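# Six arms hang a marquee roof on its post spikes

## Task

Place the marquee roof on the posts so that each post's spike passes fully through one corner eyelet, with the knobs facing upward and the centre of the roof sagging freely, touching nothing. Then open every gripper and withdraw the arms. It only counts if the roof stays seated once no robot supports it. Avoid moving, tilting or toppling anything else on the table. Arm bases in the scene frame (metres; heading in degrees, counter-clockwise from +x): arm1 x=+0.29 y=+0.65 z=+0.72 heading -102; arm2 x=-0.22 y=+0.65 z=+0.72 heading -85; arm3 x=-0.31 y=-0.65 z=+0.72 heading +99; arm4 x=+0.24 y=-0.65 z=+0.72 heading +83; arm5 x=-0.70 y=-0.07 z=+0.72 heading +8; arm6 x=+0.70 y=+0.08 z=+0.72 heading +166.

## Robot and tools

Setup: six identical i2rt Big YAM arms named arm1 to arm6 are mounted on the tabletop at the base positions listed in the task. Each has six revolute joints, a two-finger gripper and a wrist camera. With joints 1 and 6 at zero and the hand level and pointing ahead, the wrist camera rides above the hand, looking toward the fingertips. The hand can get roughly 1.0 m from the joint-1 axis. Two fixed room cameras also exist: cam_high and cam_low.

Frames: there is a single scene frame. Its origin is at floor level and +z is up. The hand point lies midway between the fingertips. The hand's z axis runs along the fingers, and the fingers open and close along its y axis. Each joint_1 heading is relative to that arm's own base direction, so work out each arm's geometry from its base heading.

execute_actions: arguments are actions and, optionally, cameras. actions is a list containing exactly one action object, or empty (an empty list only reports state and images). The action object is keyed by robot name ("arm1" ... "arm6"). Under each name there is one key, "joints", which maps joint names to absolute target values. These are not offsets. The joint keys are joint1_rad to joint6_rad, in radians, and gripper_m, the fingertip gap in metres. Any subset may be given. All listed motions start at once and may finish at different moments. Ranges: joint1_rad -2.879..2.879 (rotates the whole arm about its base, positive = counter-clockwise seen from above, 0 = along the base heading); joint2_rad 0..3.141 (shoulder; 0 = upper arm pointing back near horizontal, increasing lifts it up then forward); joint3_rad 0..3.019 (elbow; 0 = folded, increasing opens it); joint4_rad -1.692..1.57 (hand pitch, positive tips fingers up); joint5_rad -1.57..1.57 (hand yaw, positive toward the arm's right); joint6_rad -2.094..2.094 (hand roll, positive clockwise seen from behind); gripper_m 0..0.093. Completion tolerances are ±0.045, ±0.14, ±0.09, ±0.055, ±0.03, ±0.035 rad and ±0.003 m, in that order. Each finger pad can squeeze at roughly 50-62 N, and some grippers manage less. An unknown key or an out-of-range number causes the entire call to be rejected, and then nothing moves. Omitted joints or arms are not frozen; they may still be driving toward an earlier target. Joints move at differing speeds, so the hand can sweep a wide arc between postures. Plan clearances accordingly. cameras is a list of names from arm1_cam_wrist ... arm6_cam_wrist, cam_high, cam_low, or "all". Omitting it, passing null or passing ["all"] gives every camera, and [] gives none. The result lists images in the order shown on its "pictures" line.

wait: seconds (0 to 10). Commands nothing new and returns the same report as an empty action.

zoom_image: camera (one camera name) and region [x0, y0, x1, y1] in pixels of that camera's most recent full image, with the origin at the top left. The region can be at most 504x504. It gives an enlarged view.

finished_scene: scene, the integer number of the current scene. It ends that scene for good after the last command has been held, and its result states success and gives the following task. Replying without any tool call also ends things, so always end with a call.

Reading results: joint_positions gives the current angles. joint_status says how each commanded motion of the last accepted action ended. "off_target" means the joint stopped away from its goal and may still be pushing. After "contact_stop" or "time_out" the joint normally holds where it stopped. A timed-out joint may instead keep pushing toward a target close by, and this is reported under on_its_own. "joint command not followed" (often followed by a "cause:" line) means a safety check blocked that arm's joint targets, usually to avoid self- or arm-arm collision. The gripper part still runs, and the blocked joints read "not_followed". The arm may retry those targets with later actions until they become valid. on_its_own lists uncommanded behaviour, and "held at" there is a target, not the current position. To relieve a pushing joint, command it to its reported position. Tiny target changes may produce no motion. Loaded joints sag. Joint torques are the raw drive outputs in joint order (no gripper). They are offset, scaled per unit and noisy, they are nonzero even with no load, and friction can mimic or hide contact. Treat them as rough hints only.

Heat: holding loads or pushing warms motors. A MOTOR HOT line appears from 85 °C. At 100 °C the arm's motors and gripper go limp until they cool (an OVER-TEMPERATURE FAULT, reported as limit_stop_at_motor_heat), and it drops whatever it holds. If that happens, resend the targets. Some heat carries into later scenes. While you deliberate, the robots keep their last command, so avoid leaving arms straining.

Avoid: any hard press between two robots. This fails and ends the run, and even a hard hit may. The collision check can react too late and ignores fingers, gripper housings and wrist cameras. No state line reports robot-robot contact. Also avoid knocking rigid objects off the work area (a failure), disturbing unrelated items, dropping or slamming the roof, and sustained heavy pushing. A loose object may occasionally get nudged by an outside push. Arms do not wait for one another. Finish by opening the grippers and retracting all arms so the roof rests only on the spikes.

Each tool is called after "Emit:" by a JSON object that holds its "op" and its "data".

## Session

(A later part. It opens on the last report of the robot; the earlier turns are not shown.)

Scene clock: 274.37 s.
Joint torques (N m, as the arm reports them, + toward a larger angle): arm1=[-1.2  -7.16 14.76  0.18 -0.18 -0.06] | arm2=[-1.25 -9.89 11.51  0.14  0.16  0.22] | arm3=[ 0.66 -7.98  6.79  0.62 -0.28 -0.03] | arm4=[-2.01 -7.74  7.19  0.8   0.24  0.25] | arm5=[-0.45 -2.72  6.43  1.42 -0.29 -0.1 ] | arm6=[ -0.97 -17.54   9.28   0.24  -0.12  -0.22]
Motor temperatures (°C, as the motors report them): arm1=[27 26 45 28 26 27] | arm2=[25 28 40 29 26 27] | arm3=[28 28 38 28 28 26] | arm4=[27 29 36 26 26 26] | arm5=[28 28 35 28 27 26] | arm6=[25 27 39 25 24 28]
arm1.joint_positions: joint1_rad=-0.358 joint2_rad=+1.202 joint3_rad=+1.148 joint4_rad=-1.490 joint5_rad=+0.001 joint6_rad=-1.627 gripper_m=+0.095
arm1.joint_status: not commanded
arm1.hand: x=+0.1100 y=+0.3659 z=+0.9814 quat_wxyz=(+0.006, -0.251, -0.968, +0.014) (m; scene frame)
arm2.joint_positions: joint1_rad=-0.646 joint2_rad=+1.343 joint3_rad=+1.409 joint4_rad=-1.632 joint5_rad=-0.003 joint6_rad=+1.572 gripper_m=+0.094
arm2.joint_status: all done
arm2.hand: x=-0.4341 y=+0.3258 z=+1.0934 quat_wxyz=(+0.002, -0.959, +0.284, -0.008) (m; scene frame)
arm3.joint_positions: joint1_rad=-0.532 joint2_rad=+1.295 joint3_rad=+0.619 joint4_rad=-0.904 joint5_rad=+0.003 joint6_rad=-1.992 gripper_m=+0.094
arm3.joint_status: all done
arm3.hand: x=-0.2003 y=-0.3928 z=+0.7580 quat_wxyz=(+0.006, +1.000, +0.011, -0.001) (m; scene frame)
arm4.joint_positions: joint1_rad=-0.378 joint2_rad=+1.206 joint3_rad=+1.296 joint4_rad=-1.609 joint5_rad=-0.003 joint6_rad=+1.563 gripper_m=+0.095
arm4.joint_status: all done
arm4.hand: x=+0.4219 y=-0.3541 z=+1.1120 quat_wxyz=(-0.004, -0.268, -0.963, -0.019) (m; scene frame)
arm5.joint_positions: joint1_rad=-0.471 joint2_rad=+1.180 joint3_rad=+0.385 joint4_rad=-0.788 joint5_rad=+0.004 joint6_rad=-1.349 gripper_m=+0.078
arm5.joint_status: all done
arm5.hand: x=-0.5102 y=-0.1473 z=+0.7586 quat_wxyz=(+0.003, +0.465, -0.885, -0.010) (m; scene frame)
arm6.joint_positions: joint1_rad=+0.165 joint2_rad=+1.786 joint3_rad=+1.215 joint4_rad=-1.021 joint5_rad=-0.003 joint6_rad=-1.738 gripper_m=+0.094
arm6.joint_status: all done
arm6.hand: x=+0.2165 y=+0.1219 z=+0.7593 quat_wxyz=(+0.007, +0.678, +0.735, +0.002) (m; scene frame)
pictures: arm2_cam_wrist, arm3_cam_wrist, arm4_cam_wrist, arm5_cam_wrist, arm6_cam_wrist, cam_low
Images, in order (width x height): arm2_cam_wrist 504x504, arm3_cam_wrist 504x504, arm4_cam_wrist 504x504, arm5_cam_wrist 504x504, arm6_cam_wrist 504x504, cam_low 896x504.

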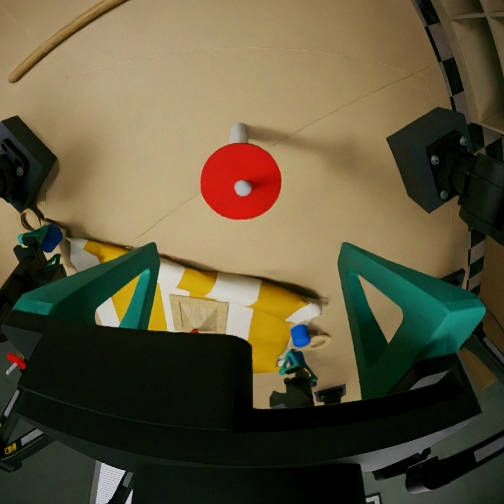

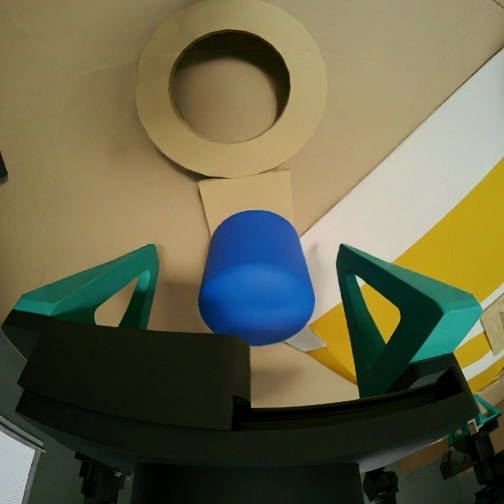

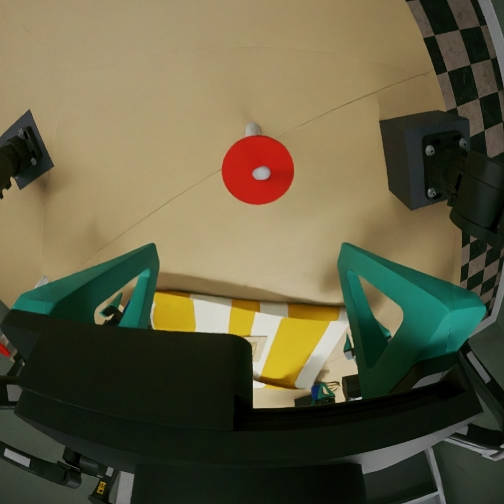

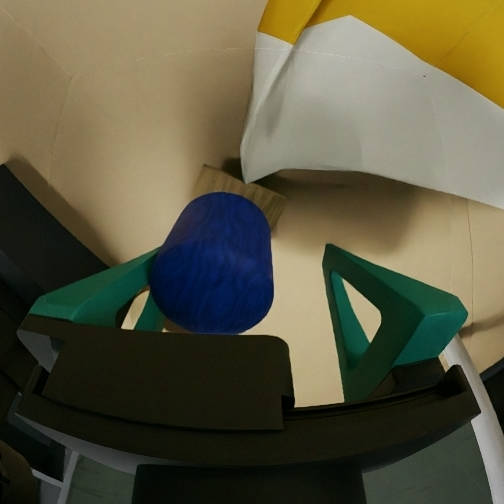

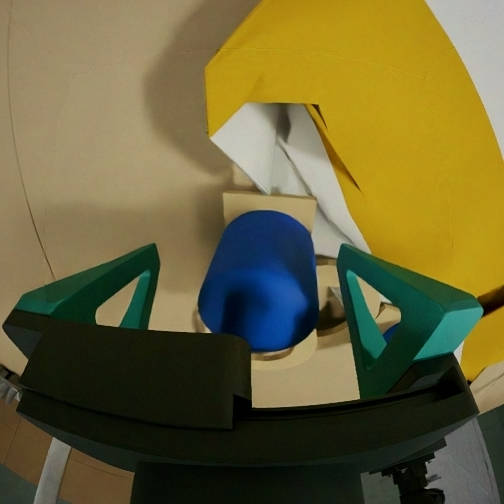

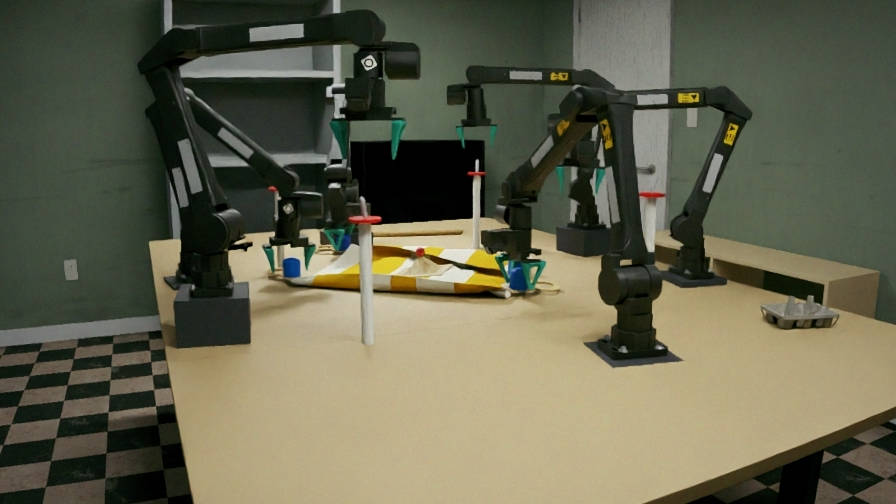

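Emit:
{"op": "execute_actions", "data": {"actions": [{"arm6":{"joints":{"joint1_rad":0.133,"joint2_rad":1.787,"joint3_rad":1.22,"joint4_rad":-0.968}},"arm5":{"joints":{"joint2_rad":1.192,"joint3_rad":0.363,"joint4_rad":-0.716}},"arm3":{"joints":{"joint1_rad":-0.574,"joint2_rad":1.322,"joint3_rad":0.608,"joint4_rad":-0.832}}}], "cameras": []}}

Emit:
{"op": "execute_actions", "data": {"actions": [{"arm6":{"joints":{"gripper_m":0.03}},"arm5":{"joints":{"gripper_m":0.03}},"arm3":{"joints":{"gripper_m":0.03}}}], "cameras": ["arm3_cam_wrist","arm5_cam_wrist","arm6_cam_wrist","cam_high"]}}

Scene clock: 307.03 s.
Joint torques (N m, as the arm reports them, + toward a larger angle): arm1=[-1.14 -7.02 14.78  0.17 -0.18 -0.07] | arm2=[-1.17 -9.76 11.52  0.16  0.16  0.23] | arm3=[ 0.8  -5.95  5.67  0.87 -0.29 -0.07] | arm4=[-2.07 -7.76  7.25  0.84  0.23  0.25] | arm5=[-0.39 -1.59  5.55  1.55 -0.3  -0.1 ] | arm6=[ -1.14 -16.06   8.45   0.39  -0.12  -0.23]
Motor temperatures (°C, as the motors report them): arm1=[27 26 46 28 26 27] | arm2=[25 28 41 29 26 27] | arm3=[28 28 35 28 28 26] | arm4=[27 29 36 26 26 26] | arm5=[28 28 34 28 27 26] | arm6=[25 28 36 25 24 28]
arm1.joint_positions: joint1_rad=-0.358 joint2_rad=+1.202 joint3_rad=+1.148 joint4_rad=-1.490 joint5_rad=+0.001 joint6_rad=-1.627 gripper_m=+0.095
arm1.joint_status: not commanded
arm1.hand: x=+0.1100 y=+0.3659 z=+0.9814 quat_wxyz=(+0.006, -0.251, -0.968, +0.014) (m; scene frame)
arm2.joint_positions: joint1_rad=-0.646 joint2_rad=+1.343 joint3_rad=+1.409 joint4_rad=-1.632 joint5_rad=-0.003 joint6_rad=+1.572 gripper_m=+0.094
arm2.joint_status: not commanded
arm2.hand: x=-0.4341 y=+0.3258 z=+1.0934 quat_wxyz=(+0.002, -0.959, +0.284, -0.008) (m; scene frame)
arm3.joint_positions: joint1_rad=-0.565 joint2_rad=+1.309 joint3_rad=+0.616 joint4_rad=-0.841 joint5_rad=+0.003 joint6_rad=-1.992 gripper_m=+0.094
arm3.joint_status: all done
arm3.hand: x=-0.1866 y=-0.3853 z=+0.7535 quat_wxyz=(-0.014, +1.000, -0.006, +0.009) (m; scene frame)
arm4.joint_positions: joint1_rad=-0.378 joint2_rad=+1.206 joint3_rad=+1.296 joint4_rad=-1.609 joint5_rad=-0.003 joint6_rad=+1.564 gripper_m=+0.095
arm4.joint_status: not commanded
arm4.hand: x=+0.4219 y=-0.3541 z=+1.1120 quat_wxyz=(-0.004, -0.269, -0.963, -0.019) (m; scene frame)
arm5.joint_positions: joint1_rad=-0.471 joint2_rad=+1.182 joint3_rad=+0.367 joint4_rad=-0.735 joint5_rad=+0.004 joint6_rad=-1.349 gripper_m=+0.078
arm5.joint_status: all done
arm5.hand: x=-0.5075 y=-0.1483 z=+0.7533 quat_wxyz=(-0.008, +0.465, -0.886, +0.002) (m; scene frame)
arm6.joint_positions: joint1_rad=+0.135 joint2_rad=+1.786 joint3_rad=+1.215 joint4_rad=-0.978 joint5_rad=-0.003 joint6_rad=-1.738 gripper_m=+0.094
arm6.joint_status: all done
arm6.hand: x=+0.2076 y=+0.1378 z=+0.7593 quat_wxyz=(-0.010, +0.689, +0.725, -0.011) (m; scene frame)
pictures: none
No camera images: the call's "cameras" was empty. Leave "cameras" out to get every camera's image.

Scene clock: 307.67 s.
Joint torques (N m, as the arm reports them, + toward a larger angle): arm1=[-0.78 -7.12 14.76  0.13 -0.17 -0.06] | arm2=[-1.34 -9.62 11.51  0.14  0.16  0.23] | arm3=[ 0.68 -5.72  5.63  0.7  -0.26 -0.03] | arm4=[-2.2  -7.7   7.26  0.81  0.23  0.25] | arm5=[-0.44 -1.71  5.55  1.42 -0.28 -0.1 ] | arm6=[ -1.17 -16.09   8.44   0.37  -0.14  -0.23]
Motor temperatures (°C, as the motors report them): arm1=[27 26 46 28 26 27] | arm2=[25 28 41 29 26 27] | arm3=[28 28 35 28 28 26] | arm4=[27 29 36 26 26 26] | arm5=[28 28 34 28 27 26] | arm6=[25 28 36 25 24 28]
arm1.joint_positions: joint1_rad=-0.358 joint2_rad=+1.202 joint3_rad=+1.148 joint4_rad=-1.490 joint5_rad=+0.001 joint6_rad=-1.627 gripper_m=+0.095
arm1.joint_status: not commanded
arm1.hand: x=+0.1100 y=+0.3659 z=+0.9814 quat_wxyz=(+0.006, -0.251, -0.968, +0.014) (m; scene frame)
arm2.joint_positions: joint1_rad=-0.646 joint2_rad=+1.343 joint3_rad=+1.409 joint4_rad=-1.632 joint5_rad=-0.003 joint6_rad=+1.572 gripper_m=+0.094
arm2.joint_status: not commanded
arm2.hand: x=-0.4341 y=+0.3258 z=+1.0934 quat_wxyz=(+0.002, -0.959, +0.284, -0.008) (m; scene frame)
arm3.joint_positions: joint1_rad=-0.565 joint2_rad=+1.310 joint3_rad=+0.615 joint4_rad=-0.841 joint5_rad=+0.002 joint6_rad=-1.993 gripper_m=+0.048
arm3.joint_status: gripper_m off_target (ended at +0.048, target +0.030)
arm3.hand: x=-0.1868 y=-0.3853 z=+0.7533 quat_wxyz=(-0.015, +1.000, -0.006, +0.008) (m; scene frame)
arm4.joint_positions: joint1_rad=-0.378 joint2_rad=+1.206 joint3_rad=+1.296 joint4_rad=-1.609 joint5_rad=-0.003 joint6_rad=+1.564 gripper_m=+0.095
arm4.joint_status: not commanded
arm4.hand: x=+0.4219 y=-0.3541 z=+1.1120 quat_wxyz=(-0.004, -0.269, -0.963, -0.019) (m; scene frame)
arm5.joint_positions: joint1_rad=-0.471 joint2_rad=+1.182 joint3_rad=+0.367 joint4_rad=-0.732 joint5_rad=+0.003 joint6_rad=-1.349 gripper_m=+0.048
arm5.joint_status: gripper_m off_target (ended at +0.048, target +0.030)
arm5.hand: x=-0.5069 y=-0.1485 z=+0.7532 quat_wxyz=(-0.009, +0.465, -0.886, +0.002) (m; scene frame)
arm6.joint_positions: joint1_rad=+0.135 joint2_rad=+1.786 joint3_rad=+1.215 joint4_rad=-0.978 joint5_rad=-0.003 joint6_rad=-1.739 gripper_m=+0.048
arm6.joint_status: gripper_m off_target (ended at +0.048, target +0.030)
arm6.hand: x=+0.2076 y=+0.1378 z=+0.7593 quat_wxyz=(-0.010, +0.689, +0.725, -0.011) (m; scene frame)
pictures: arm3_cam_wrist, arm5_cam_wrist, arm6_cam_wrist, cam_high
Images, in order (width x height): arm3_cam_wrist 504x504, arm5_cam_wrist 504x504, arm6_cam_wrist 504x504, cam_high 896x504.

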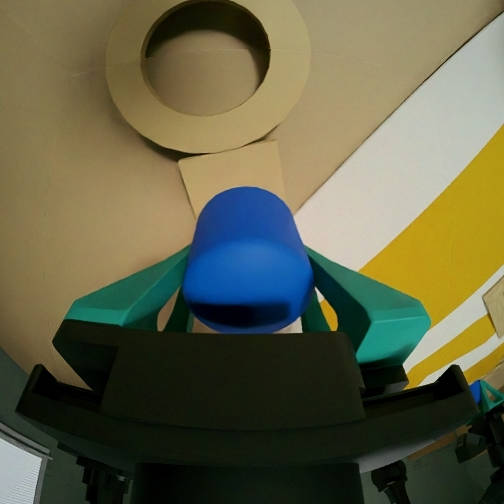

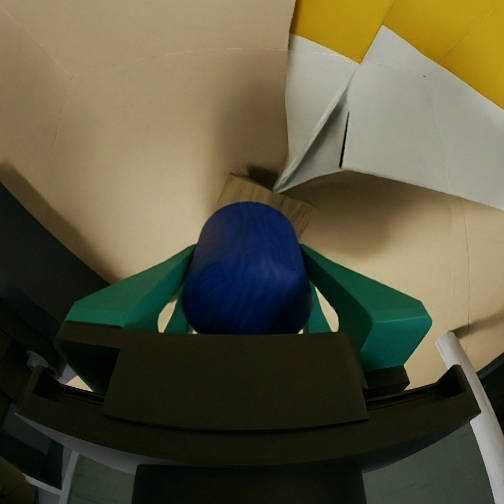

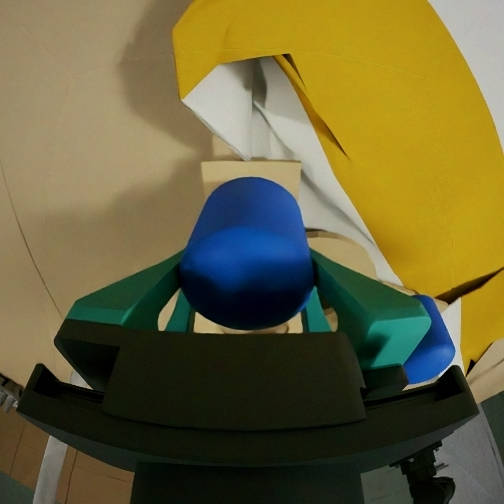

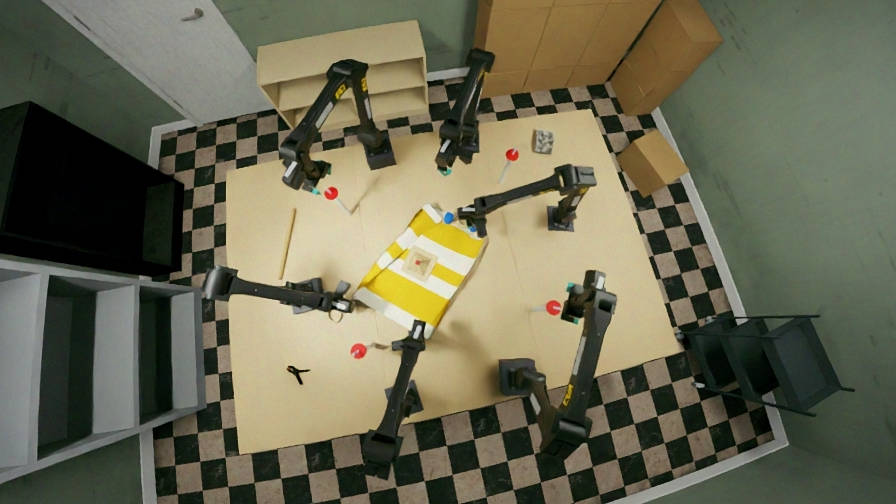

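Emit:
{"op": "execute_actions", "data": {"actions": [{"arm6":{"joints":{"joint1_rad":0.45,"joint2_rad":1.59,"joint4_rad":-1.19,"joint6_rad":0.0}},"arm2":{"joints":{"joint1_rad":-0.93,"joint2_rad":0.6,"joint6_rad":0,"gripper_m":0.0}},"arm4":{"joints":{"joint1_rad":-0.79,"joint2_rad":0.6,"joint6_rad":0,"gripper_m":0.0}}}], "cameras": ["arm1_cam_wrist","arm6_cam_wrist","cam_high"]}}

Scene clock: 333.60 s.
Joint torques (N m, as the arm reports them, + toward a larger angle): arm1=[-0.93 -7.06 14.74  0.1  -0.18 -0.05] | arm2=[-2.02  5.01  9.74  1.19 -0.02  0.05] | arm3=[ 0.76 -5.94  5.63  0.77 -0.26 -0.04] | arm4=[-2.    2.51  6.85  1.6   0.09 -0.04] | arm5=[-0.43 -1.73  5.56  1.02 -0.13 -0.09] | arm6=[ -1.47 -14.13   9.57  -0.25  -0.19   0.19]
Motor temperatures (°C, as the motors report them): arm1=[27 26 47 28 26 27] | arm2=[25 28 41 29 26 27] | arm3=[28 28 34 28 28 26] | arm4=[27 29 36 26 26 26] | arm5=[28 28 33 28 27 26] | arm6=[25 28 36 25 24 28]
arm1.joint_positions: joint1_rad=-0.358 joint2_rad=+1.202 joint3_rad=+1.148 joint4_rad=-1.490 joint5_rad=+0.001 joint6_rad=-1.627 gripper_m=+0.095
arm1.joint_status: not commanded
arm1.hand: x=+0.1100 y=+0.3659 z=+0.9814 quat_wxyz=(+0.006, -0.251, -0.968, +0.014) (m; scene frame)
arm2.joint_positions: joint1_rad=-0.930 joint2_rad=+0.589 joint3_rad=+1.411 joint4_rad=-1.627 joint5_rad=+0.000 joint6_rad=+0.008 gripper_m=+0.000
arm2.joint_status: all done
arm2.hand: x=-0.3613 y=+0.5335 z=+1.3012 quat_wxyz=(-0.132, -0.874, -0.319, +0.342) (m; scene frame)
arm3.joint_positions: joint1_rad=-0.565 joint2_rad=+1.310 joint3_rad=+0.615 joint4_rad=-0.839 joint5_rad=+0.002 joint6_rad=-1.993 gripper_m=+0.048
arm3.joint_status: not commanded
arm3.hand: x=-0.1866 y=-0.3848 z=+0.7533 quat_wxyz=(-0.016, +1.000, -0.006, +0.009) (m; scene frame)
arm4.joint_positions: joint1_rad=-0.785 joint2_rad=+0.593 joint3_rad=+1.292 joint4_rad=-1.605 joint5_rad=-0.002 joint6_rad=+0.017 gripper_m=+0.001
arm4.joint_status: all done
arm4.hand: x=+0.3984 y=-0.5360 z=+1.2676 quat_wxyz=(-0.306, +0.279, -0.905, -0.098) (m; scene frame)
arm5.joint_positions: joint1_rad=-0.471 joint2_rad=+1.182 joint3_rad=+0.367 joint4_rad=-0.724 joint5_rad=-0.001 joint6_rad=-1.349 gripper_m=+0.048
arm5.joint_status: not commanded
arm5.hand: x=-0.5046 y=-0.1486 z=+0.7532 quat_wxyz=(-0.013, +0.464, -0.885, +0.004) (m; scene frame)
arm6.joint_positions: joint1_rad=+0.454 joint2_rad=+1.591 joint3_rad=+1.213 joint4_rad=-1.184 joint5_rad=+0.000 joint6_rad=-0.022 gripper_m=+0.048
arm6.joint_status: all done
arm6.hand: x=+0.2556 y=-0.0107 z=+0.8464 quat_wxyz=(+0.001, +0.994, +0.112, -0.008) (m; scene frame)
pictures: arm1_cam_wrist, arm6_cam_wrist, cam_high
Images, in order (width x height): arm1_cam_wrist 504x504, arm6_cam_wrist 504x504, cam_high 896x504.

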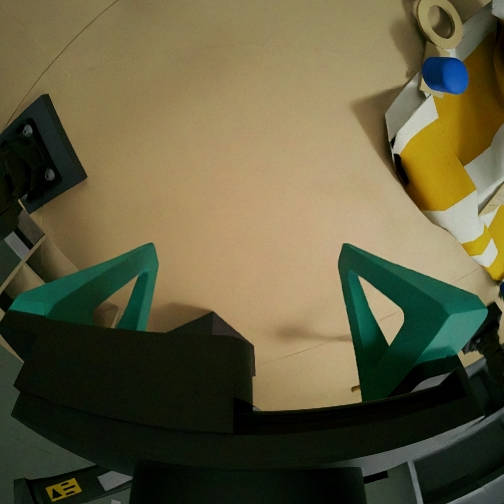

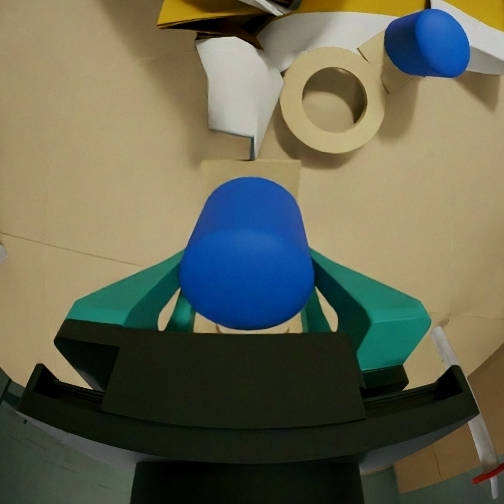

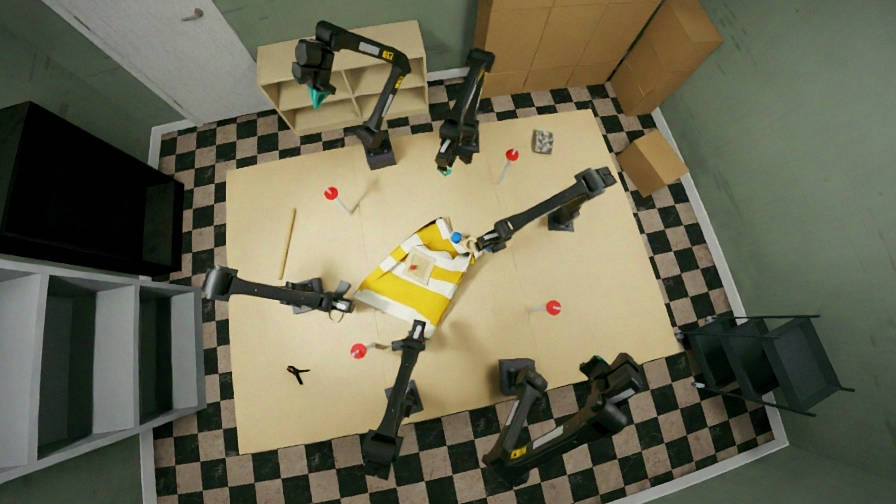

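Emit:
{"op": "zoom_image", "data": {"camera": "cam_high", "region": [340, 190, 520, 350]}}

Region (340, 190, 520, 350) of cam_high's 896x504 image, scaled by 2.800, with more detail than that image has.

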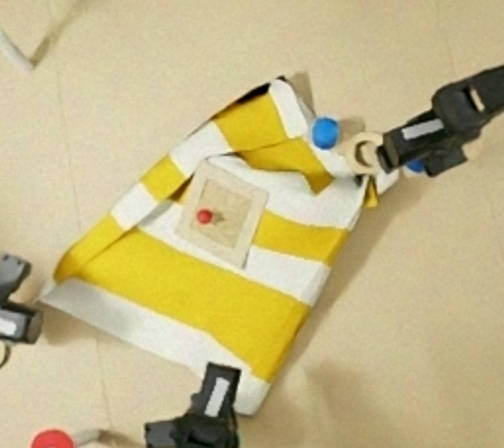

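Emit:
{"op": "execute_actions", "data": {"actions": [{"arm6":{"joints":{"joint1_rad":0.485,"joint2_rad":1.525,"joint3_rad":0.95,"joint4_rad":-0.972,"joint6_rad":-0.7}},"arm1":{"joints":{"joint1_rad":-0.175,"joint2_rad":1.745,"joint3_rad":1.575,"joint4_rad":-1.34,"joint6_rad":-1.33}},"arm2":{"joints":{"joint2_rad":0.3,"joint3_rad":0.5,"joint4_rad":-0.7}},"arm4":{"joints":{"joint2_rad":0.3,"joint3_rad":0.5,"joint4_rad":-0.7}}}], "cameras": ["arm1_cam_wrist","arm2_cam_wrist","arm4_cam_wrist","arm6_cam_wrist","cam_high"]}}

Scene clock: 364.53 s.
Joint torques (N m, as the arm reports them, + toward a larger angle): arm1=[ -1.15 -16.74  13.73   0.69  -0.16   0.13] | arm2=[-2.    3.4  12.29  1.93 -0.04  0.05] | arm3=[ 0.8  -5.74  5.63  0.78 -0.26 -0.04] | arm4=[-1.98  1.91  8.45  2.45  0.09 -0.03] | arm5=[-0.5  -1.72  5.58  1.03 -0.13 -0.09] | arm6=[ -1.24 -13.81   8.71   0.18  -0.29  -0.38]
Motor temperatures (°C, as the motors report them): arm1=[27 26 47 28 26 27] | arm2=[25 27 40 29 26 27] | arm3=[28 28 34 28 28 26] | arm4=[27 29 35 26 26 26] | arm5=[28 28 33 28 27 26] | arm6=[25 28 36 25 24 28]
arm1.joint_positions: joint1_rad=-0.172 joint2_rad=+1.761 joint3_rad=+1.530 joint4_rad=-1.345 joint5_rad=+0.001 joint6_rad=-1.343 gripper_m=+0.095
arm1.joint_status: all done
arm1.hand: x=+0.0941 y=+0.1572 z=+0.8957 quat_wxyz=(+0.001, -0.298, -0.954, -0.002) (m; scene frame)
arm2.joint_positions: joint1_rad=-0.930 joint2_rad=+0.302 joint3_rad=+0.497 joint4_rad=-0.715 joint5_rad=+0.000 joint6_rad=+0.008 gripper_m=+0.000
arm2.joint_status: all done
arm2.hand: x=-0.4279 y=+0.4739 z=+1.0596 quat_wxyz=(-0.177, -0.817, -0.298, +0.462) (m; scene frame)
arm3.joint_positions: joint1_rad=-0.565 joint2_rad=+1.310 joint3_rad=+0.615 joint4_rad=-0.839 joint5_rad=+0.002 joint6_rad=-1.993 gripper_m=+0.048
arm3.joint_status: not commanded
arm3.hand: x=-0.1866 y=-0.3848 z=+0.7533 quat_wxyz=(-0.016, +1.000, -0.006, +0.009) (m; scene frame)
arm4.joint_positions: joint1_rad=-0.785 joint2_rad=+0.301 joint3_rad=+0.495 joint4_rad=-0.723 joint5_rad=-0.002 joint6_rad=+0.017 gripper_m=+0.001
arm4.joint_status: all done
arm4.hand: x=+0.4607 y=-0.4935 z=+1.0733 quat_wxyz=(-0.469, +0.257, -0.831, -0.151) (m; scene frame)
arm5.joint_positions: joint1_rad=-0.471 joint2_rad=+1.182 joint3_rad=+0.367 joint4_rad=-0.724 joint5_rad=-0.001 joint6_rad=-1.349 gripper_m=+0.048
arm5.joint_status: not commanded
arm5.hand: x=-0.5046 y=-0.1486 z=+0.7532 quat_wxyz=(-0.013, +0.464, -0.885, +0.004) (m; scene frame)
arm6.joint_positions: joint1_rad=+0.487 joint2_rad=+1.545 joint3_rad=+0.942 joint4_rad=-0.975 joint5_rad=+0.001 joint6_rad=-0.673 gripper_m=+0.048
arm6.joint_status: all done
arm6.hand: x=+0.3182 y=-0.0108 z=+0.7734 quat_wxyz=(+0.000, +0.899, +0.439, +0.000) (m; scene frame)
pictures: arm1_cam_wrist, arm2_cam_wrist, arm4_cam_wrist, arm6_cam_wrist, cam_high
Images, in order (width x height): arm1_cam_wrist 504x504, arm2_cam_wrist 504x504, arm4_cam_wrist 504x504, arm6_cam_wrist 504x504, cam_high 896x504.

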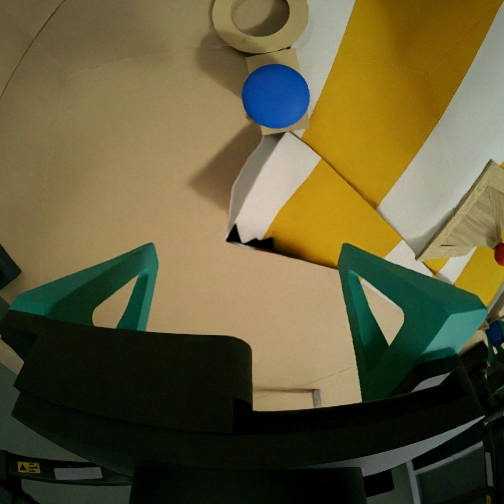

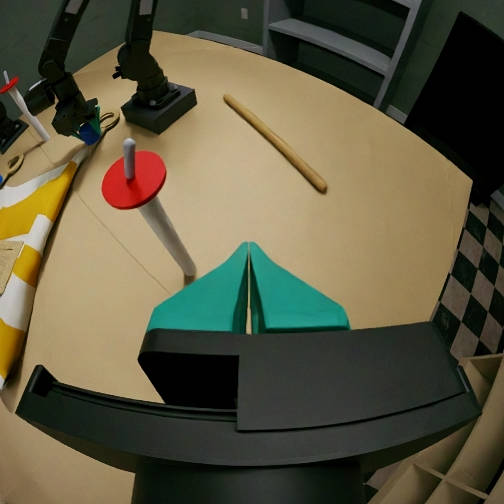

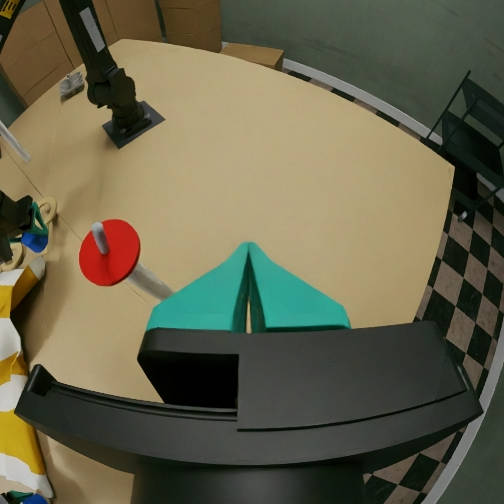

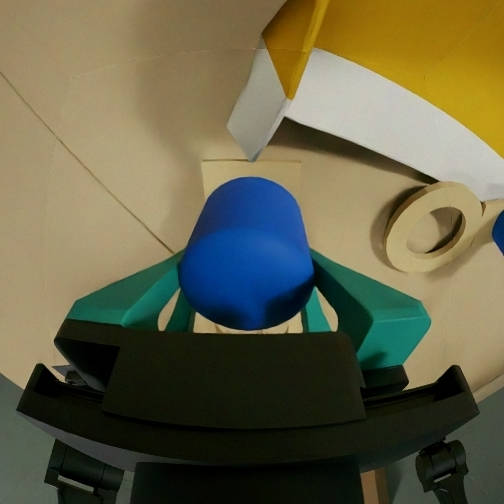

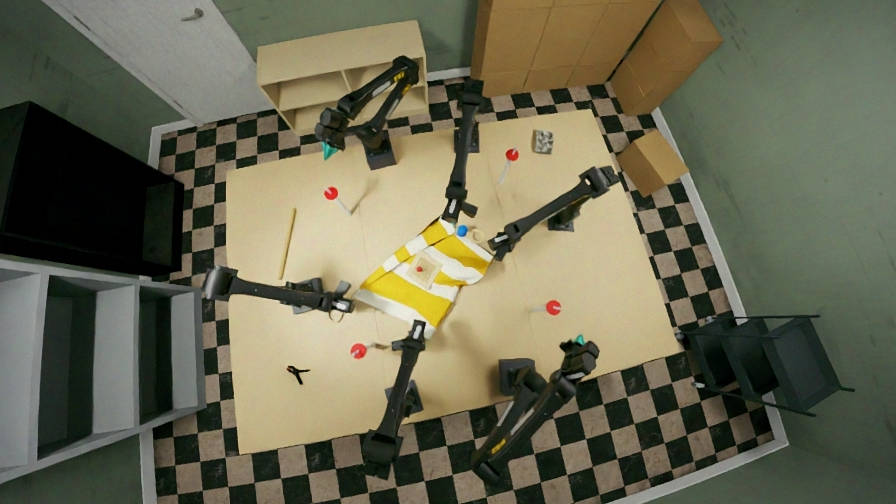

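Emit:
{"op": "execute_actions", "data": {"actions": [{"arm6":{"joints":{"joint6_rad":-1.2}},"arm1":{"joints":{"joint1_rad":-0.07,"joint2_rad":1.893,"joint4_rad":-1.19}}}], "cameras": ["arm1_cam_wrist"]}}

Emit:
{"op": "execute_actions", "data": {"actions": [{"arm1":{"joints":{"joint2_rad":1.975,"joint3_rad":1.465,"joint4_rad":-1.035}}}], "cameras": ["arm1_cam_wrist","cam_low"]}}

Scene clock: 387.37 s.
Joint torques (N m, as the arm reports them, + toward a larger angle): arm1=[ -1.57 -18.11  12.38   0.86  -0.15   0.15] | arm2=[-1.97  3.36 12.31  1.93 -0.02  0.06] | arm3=[ 0.63 -5.91  5.58  0.73 -0.25 -0.06] | arm4=[-2.11  1.91  8.38  2.49  0.08 -0.02] | arm5=[-0.5  -1.66  5.57  0.78 -0.05 -0.09] | arm6=[ -0.62 -13.74   8.61  -0.4   -0.55  -0.61]
Motor temperatures (°C, as the motors report them): arm1=[27 28 46 28 26 27] | arm2=[25 27 42 29 26 27] | arm3=[28 28 34 28 28 26] | arm4=[27 29 36 27 26 26] | arm5=[28 28 33 28 27 26] | arm6=[25 28 36 25 24 29]
arm1.joint_positions: joint1_rad=-0.062 joint2_rad=+1.899 joint3_rad=+1.541 joint4_rad=-1.201 joint5_rad=+0.001 joint6_rad=-1.342 gripper_m=+0.095
arm1.joint_status: all done
arm1.hand: x=+0.1391 y=+0.1018 z=+0.8268 quat_wxyz=(+0.002, -0.246, -0.969, +0.006) (m; scene frame)
arm2.joint_positions: joint1_rad=-0.930 joint2_rad=+0.302 joint3_rad=+0.497 joint4_rad=-0.715 joint5_rad=+0.000 joint6_rad=+0.008 gripper_m=+0.000
arm2.joint_status: not commanded
arm2.hand: x=-0.4279 y=+0.4739 z=+1.0596 quat_wxyz=(-0.177, -0.817, -0.298, +0.462) (m; scene frame)
arm3.joint_positions: joint1_rad=-0.565 joint2_rad=+1.310 joint3_rad=+0.615 joint4_rad=-0.839 joint5_rad=+0.002 joint6_rad=-1.993 gripper_m=+0.048
arm3.joint_status: not commanded
arm3.hand: x=-0.1866 y=-0.3848 z=+0.7533 quat_wxyz=(-0.016, +1.000, -0.006, +0.009) (m; scene frame)
arm4.joint_positions: joint1_rad=-0.785 joint2_rad=+0.301 joint3_rad=+0.495 joint4_rad=-0.723 joint5_rad=-0.002 joint6_rad=+0.017 gripper_m=+0.001
arm4.joint_status: not commanded
arm4.hand: x=+0.4607 y=-0.4935 z=+1.0733 quat_wxyz=(-0.469, +0.257, -0.831, -0.151) (m; scene frame)
arm5.joint_positions: joint1_rad=-0.471 joint2_rad=+1.182 joint3_rad=+0.367 joint4_rad=-0.717 joint5_rad=-0.003 joint6_rad=-1.349 gripper_m=+0.048
arm5.joint_status: not commanded
arm5.hand: x=-0.5029 y=-0.1488 z=+0.7533 quat_wxyz=(-0.016, +0.464, -0.885, +0.006) (m; scene frame)
arm6.joint_positions: joint1_rad=+0.480 joint2_rad=+1.545 joint3_rad=+0.942 joint4_rad=-0.964 joint5_rad=+0.006 joint6_rad=-1.153 gripper_m=+0.048
arm6.joint_status: joint6_rad time_out (moved -0.480 of -0.527)
arm6.on_its_own: joint6_rad reads -1.153 and still pushes toward -1.200 since a time_out
arm6.hand: x=+0.3150 y=-0.0080 z=+0.7734 quat_wxyz=(-0.005, +0.771, +0.637, -0.003) (m; scene frame)
pictures: arm1_cam_wrist
Images, in order (width x height): arm1_cam_wrist 504x504.

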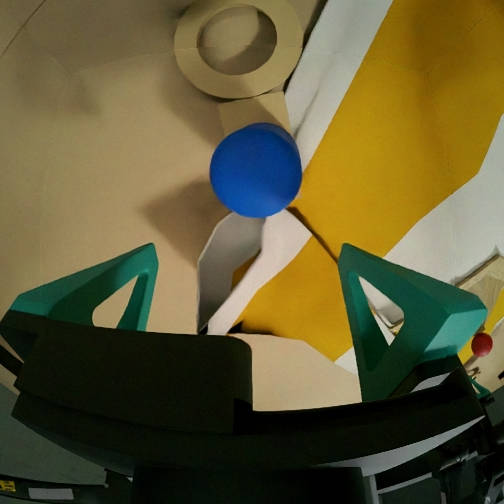

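not run: a stop came earlier in this reply.

Emit:
{"op": "execute_actions", "data": {"actions": [{"arm6":{"joints":{"joint6_rad":-1.1}},"arm1":{"joints":{"joint1_rad":-0.03}}}], "cameras": ["arm1_cam_wrist","cam_high","cam_low"]}}

Emit:
{"op": "zoom_image", "data": {"camera": "cam_high", "region": [410, 170, 550, 290]}}

Emit:
{"op": "zoom_image", "data": {"camera": "cam_low", "region": [400, 150, 620, 330]}}

Scene clock: 411.43 s.
Joint torques (N m, as the arm reports them, + toward a larger angle): arm1=[ -0.04 -17.65  12.41   0.87  -0.16   0.14] | arm2=[-1.85  3.34 12.31  1.95 -0.02  0.05] | arm3=[ 0.62 -6.06  5.65  0.74 -0.28 -0.05] | arm4=[-1.98  1.81  8.42  2.49  0.09 -0.03] | arm5=[-0.44 -1.76  5.59  0.78 -0.06 -0.09] | arm6=[ -0.59 -13.77   8.67  -0.32  -0.55  -0.22]
Motor temperatures (°C, as the motors report them): arm1=[27 29 45 28 26 27] | arm2=[25 27 43 29 26 27] | arm3=[28 28 34 28 28 26] | arm4=[27 29 37 27 26 26] | arm5=[28 28 33 28 27 26] | arm6=[25 28 36 25 25 29]
arm1.joint_positions: joint1_rad=-0.041 joint2_rad=+1.899 joint3_rad=+1.541 joint4_rad=-1.201 joint5_rad=+0.001 joint6_rad=-1.342 gripper_m=+0.095
arm1.joint_status: all done
arm1.hand: x=+0.1508 y=+0.0987 z=+0.8268 quat_wxyz=(+0.002, -0.235, -0.972, +0.006) (m; scene frame)
arm2.joint_positions: joint1_rad=-0.930 joint2_rad=+0.302 joint3_rad=+0.497 joint4_rad=-0.715 joint5_rad=+0.000 joint6_rad=+0.008 gripper_m=+0.000
arm2.joint_status: not commanded
arm2.hand: x=-0.4279 y=+0.4739 z=+1.0596 quat_wxyz=(-0.177, -0.817, -0.298, +0.462) (m; scene frame)
arm3.joint_positions: joint1_rad=-0.565 joint2_rad=+1.310 joint3_rad=+0.615 joint4_rad=-0.839 joint5_rad=+0.002 joint6_rad=-1.993 gripper_m=+0.048
arm3.joint_status: not commanded
arm3.hand: x=-0.1866 y=-0.3848 z=+0.7533 quat_wxyz=(-0.016, +1.000, -0.006, +0.009) (m; scene frame)
arm4.joint_positions: joint1_rad=-0.785 joint2_rad=+0.301 joint3_rad=+0.495 joint4_rad=-0.723 joint5_rad=-0.002 joint6_rad=+0.017 gripper_m=+0.001
arm4.joint_status: not commanded
arm4.hand: x=+0.4607 y=-0.4935 z=+1.0733 quat_wxyz=(-0.469, +0.257, -0.831, -0.151) (m; scene frame)
arm5.joint_positions: joint1_rad=-0.471 joint2_rad=+1.182 joint3_rad=+0.367 joint4_rad=-0.717 joint5_rad=-0.003 joint6_rad=-1.349 gripper_m=+0.048
arm5.joint_status: not commanded
arm5.hand: x=-0.5029 y=-0.1488 z=+0.7533 quat_wxyz=(-0.016, +0.464, -0.885, +0.006) (m; scene frame)
arm6.joint_positions: joint1_rad=+0.480 joint2_rad=+1.545 joint3_rad=+0.942 joint4_rad=-0.964 joint5_rad=+0.006 joint6_rad=-1.087 gripper_m=+0.048
arm6.joint_status: all done
arm6.hand: x=+0.3150 y=-0.0080 z=+0.7734 quat_wxyz=(-0.005, +0.791, +0.611, -0.003) (m; scene frame)
pictures: arm1_cam_wrist, cam_high, cam_low
Images, in order (width x height): arm1_cam_wrist 504x504, cam_high 896x504, cam_low 896x504.

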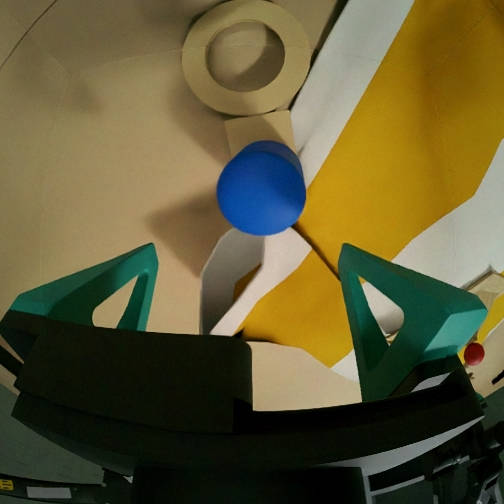

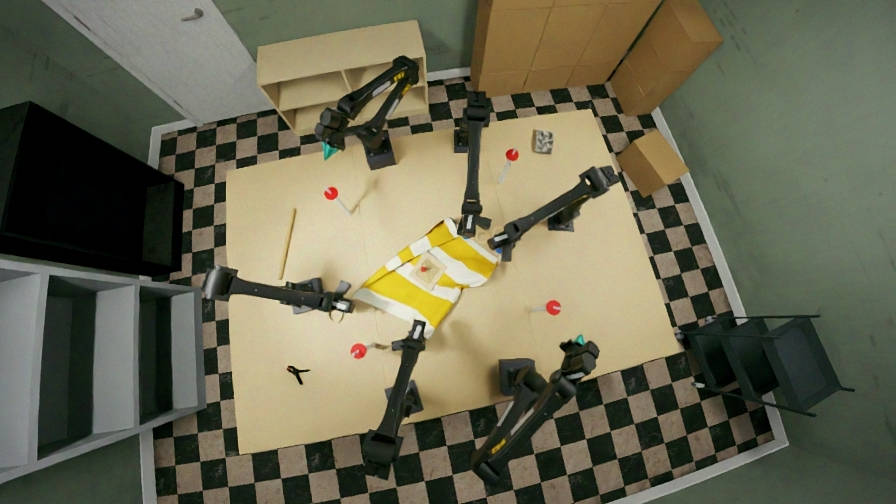

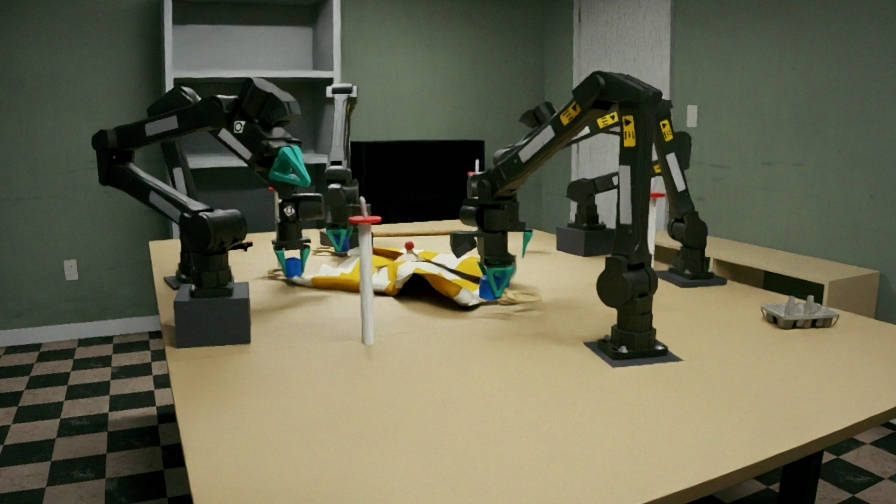

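Region (410, 170, 550, 290) of cam_high's 896x504 image, scaled by 3.600, with more detail than that image has; it fills the top 432 rows of this view, and the rest is white.

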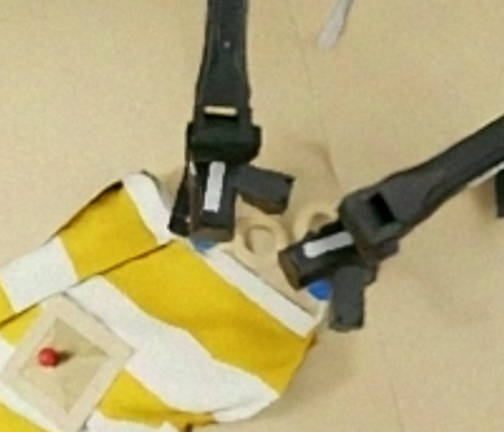

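Region (400, 150, 620, 330) of cam_low's 896x504 image, scaled by 2.291, with more detail than that image has; it fills the top 412 rows of this view, and the rest is white.

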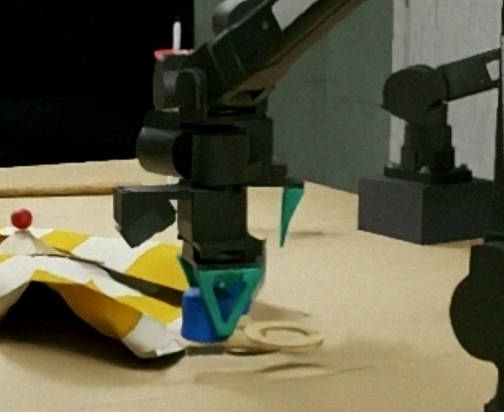

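Emit:
{"op": "execute_actions", "data": {"actions": [{"arm1":{"joints":{"joint1_rad":-0.013,"joint2_rad":2.0,"joint3_rad":1.505,"joint4_rad":-1.05}}}], "cameras": ["arm1_cam_wrist"]}}

Scene clock: 420.33 s.
Joint torques (N m, as the arm reports them, + toward a larger angle): arm1=[ -0.04 -18.01   8.99   0.86  -0.16   0.14] | arm2=[-2.    3.32 12.33  1.9  -0.02  0.05] | arm3=[ 0.69 -5.77  5.62  0.81 -0.28 -0.03] | arm4=[-2.06  1.96  8.4   2.47  0.1  -0.02] | arm5=[-0.41 -1.78  5.58  0.75 -0.05 -0.1 ] | arm6=[ -0.42 -14.04   8.65  -0.34  -0.55  -0.22]
Motor temperatures (°C, as the motors report them): arm1=[27 29 45 28 26 27] | arm2=[25 27 43 29 26 27] | arm3=[28 28 33 28 28 26] | arm4=[27 29 37 27 26 26] | arm5=[28 28 33 28 27 26] | arm6=[25 28 36 25 25 29]
arm1.joint_positions: joint1_rad=-0.025 joint2_rad=+2.000 joint3_rad=+1.498 joint4_rad=-1.061 joint5_rad=+0.001 joint6_rad=-1.342 gripper_m=+0.095
arm1.joint_status: all done
arm1.hand: x=+0.1571 y=+0.0875 z=+0.7565 quat_wxyz=(+0.002, -0.228, -0.974, +0.005) (m; scene frame)
arm2.joint_positions: joint1_rad=-0.930 joint2_rad=+0.302 joint3_rad=+0.497 joint4_rad=-0.715 joint5_rad=+0.000 joint6_rad=+0.008 gripper_m=+0.000
arm2.joint_status: not commanded
arm2.hand: x=-0.4279 y=+0.4739 z=+1.0596 quat_wxyz=(-0.177, -0.817, -0.298, +0.462) (m; scene frame)
arm3.joint_positions: joint1_rad=-0.565 joint2_rad=+1.310 joint3_rad=+0.615 joint4_rad=-0.839 joint5_rad=+0.002 joint6_rad=-1.993 gripper_m=+0.048
arm3.joint_status: not commanded
arm3.hand: x=-0.1866 y=-0.3848 z=+0.7533 quat_wxyz=(-0.016, +1.000, -0.006, +0.009) (m; scene frame)
arm4.joint_positions: joint1_rad=-0.785 joint2_rad=+0.301 joint3_rad=+0.495 joint4_rad=-0.723 joint5_rad=-0.002 joint6_rad=+0.017 gripper_m=+0.001
arm4.joint_status: not commanded
arm4.hand: x=+0.4607 y=-0.4935 z=+1.0733 quat_wxyz=(-0.469, +0.257, -0.831, -0.151) (m; scene frame)
arm5.joint_positions: joint1_rad=-0.471 joint2_rad=+1.182 joint3_rad=+0.367 joint4_rad=-0.717 joint5_rad=-0.003 joint6_rad=-1.349 gripper_m=+0.048
arm5.joint_status: not commanded
arm5.hand: x=-0.5029 y=-0.1488 z=+0.7533 quat_wxyz=(-0.016, +0.464, -0.885, +0.006) (m; scene frame)
arm6.joint_positions: joint1_rad=+0.480 joint2_rad=+1.545 joint3_rad=+0.942 joint4_rad=-0.964 joint5_rad=+0.006 joint6_rad=-1.087 gripper_m=+0.048
arm6.joint_status: not commanded
arm6.hand: x=+0.3150 y=-0.0080 z=+0.7734 quat_wxyz=(-0.005, +0.791, +0.611, -0.003) (m; scene frame)
pictures: arm1_cam_wrist
Images, in order (width x height): arm1_cam_wrist 504x504.

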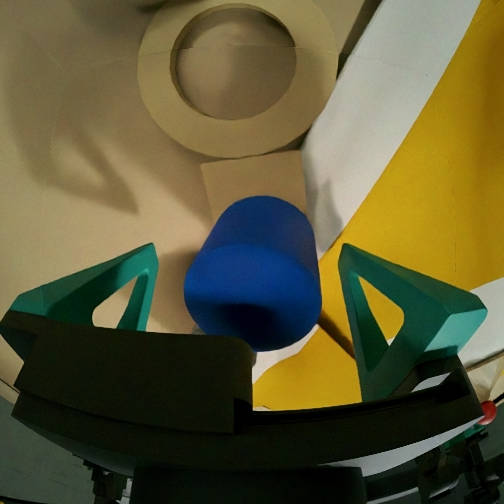

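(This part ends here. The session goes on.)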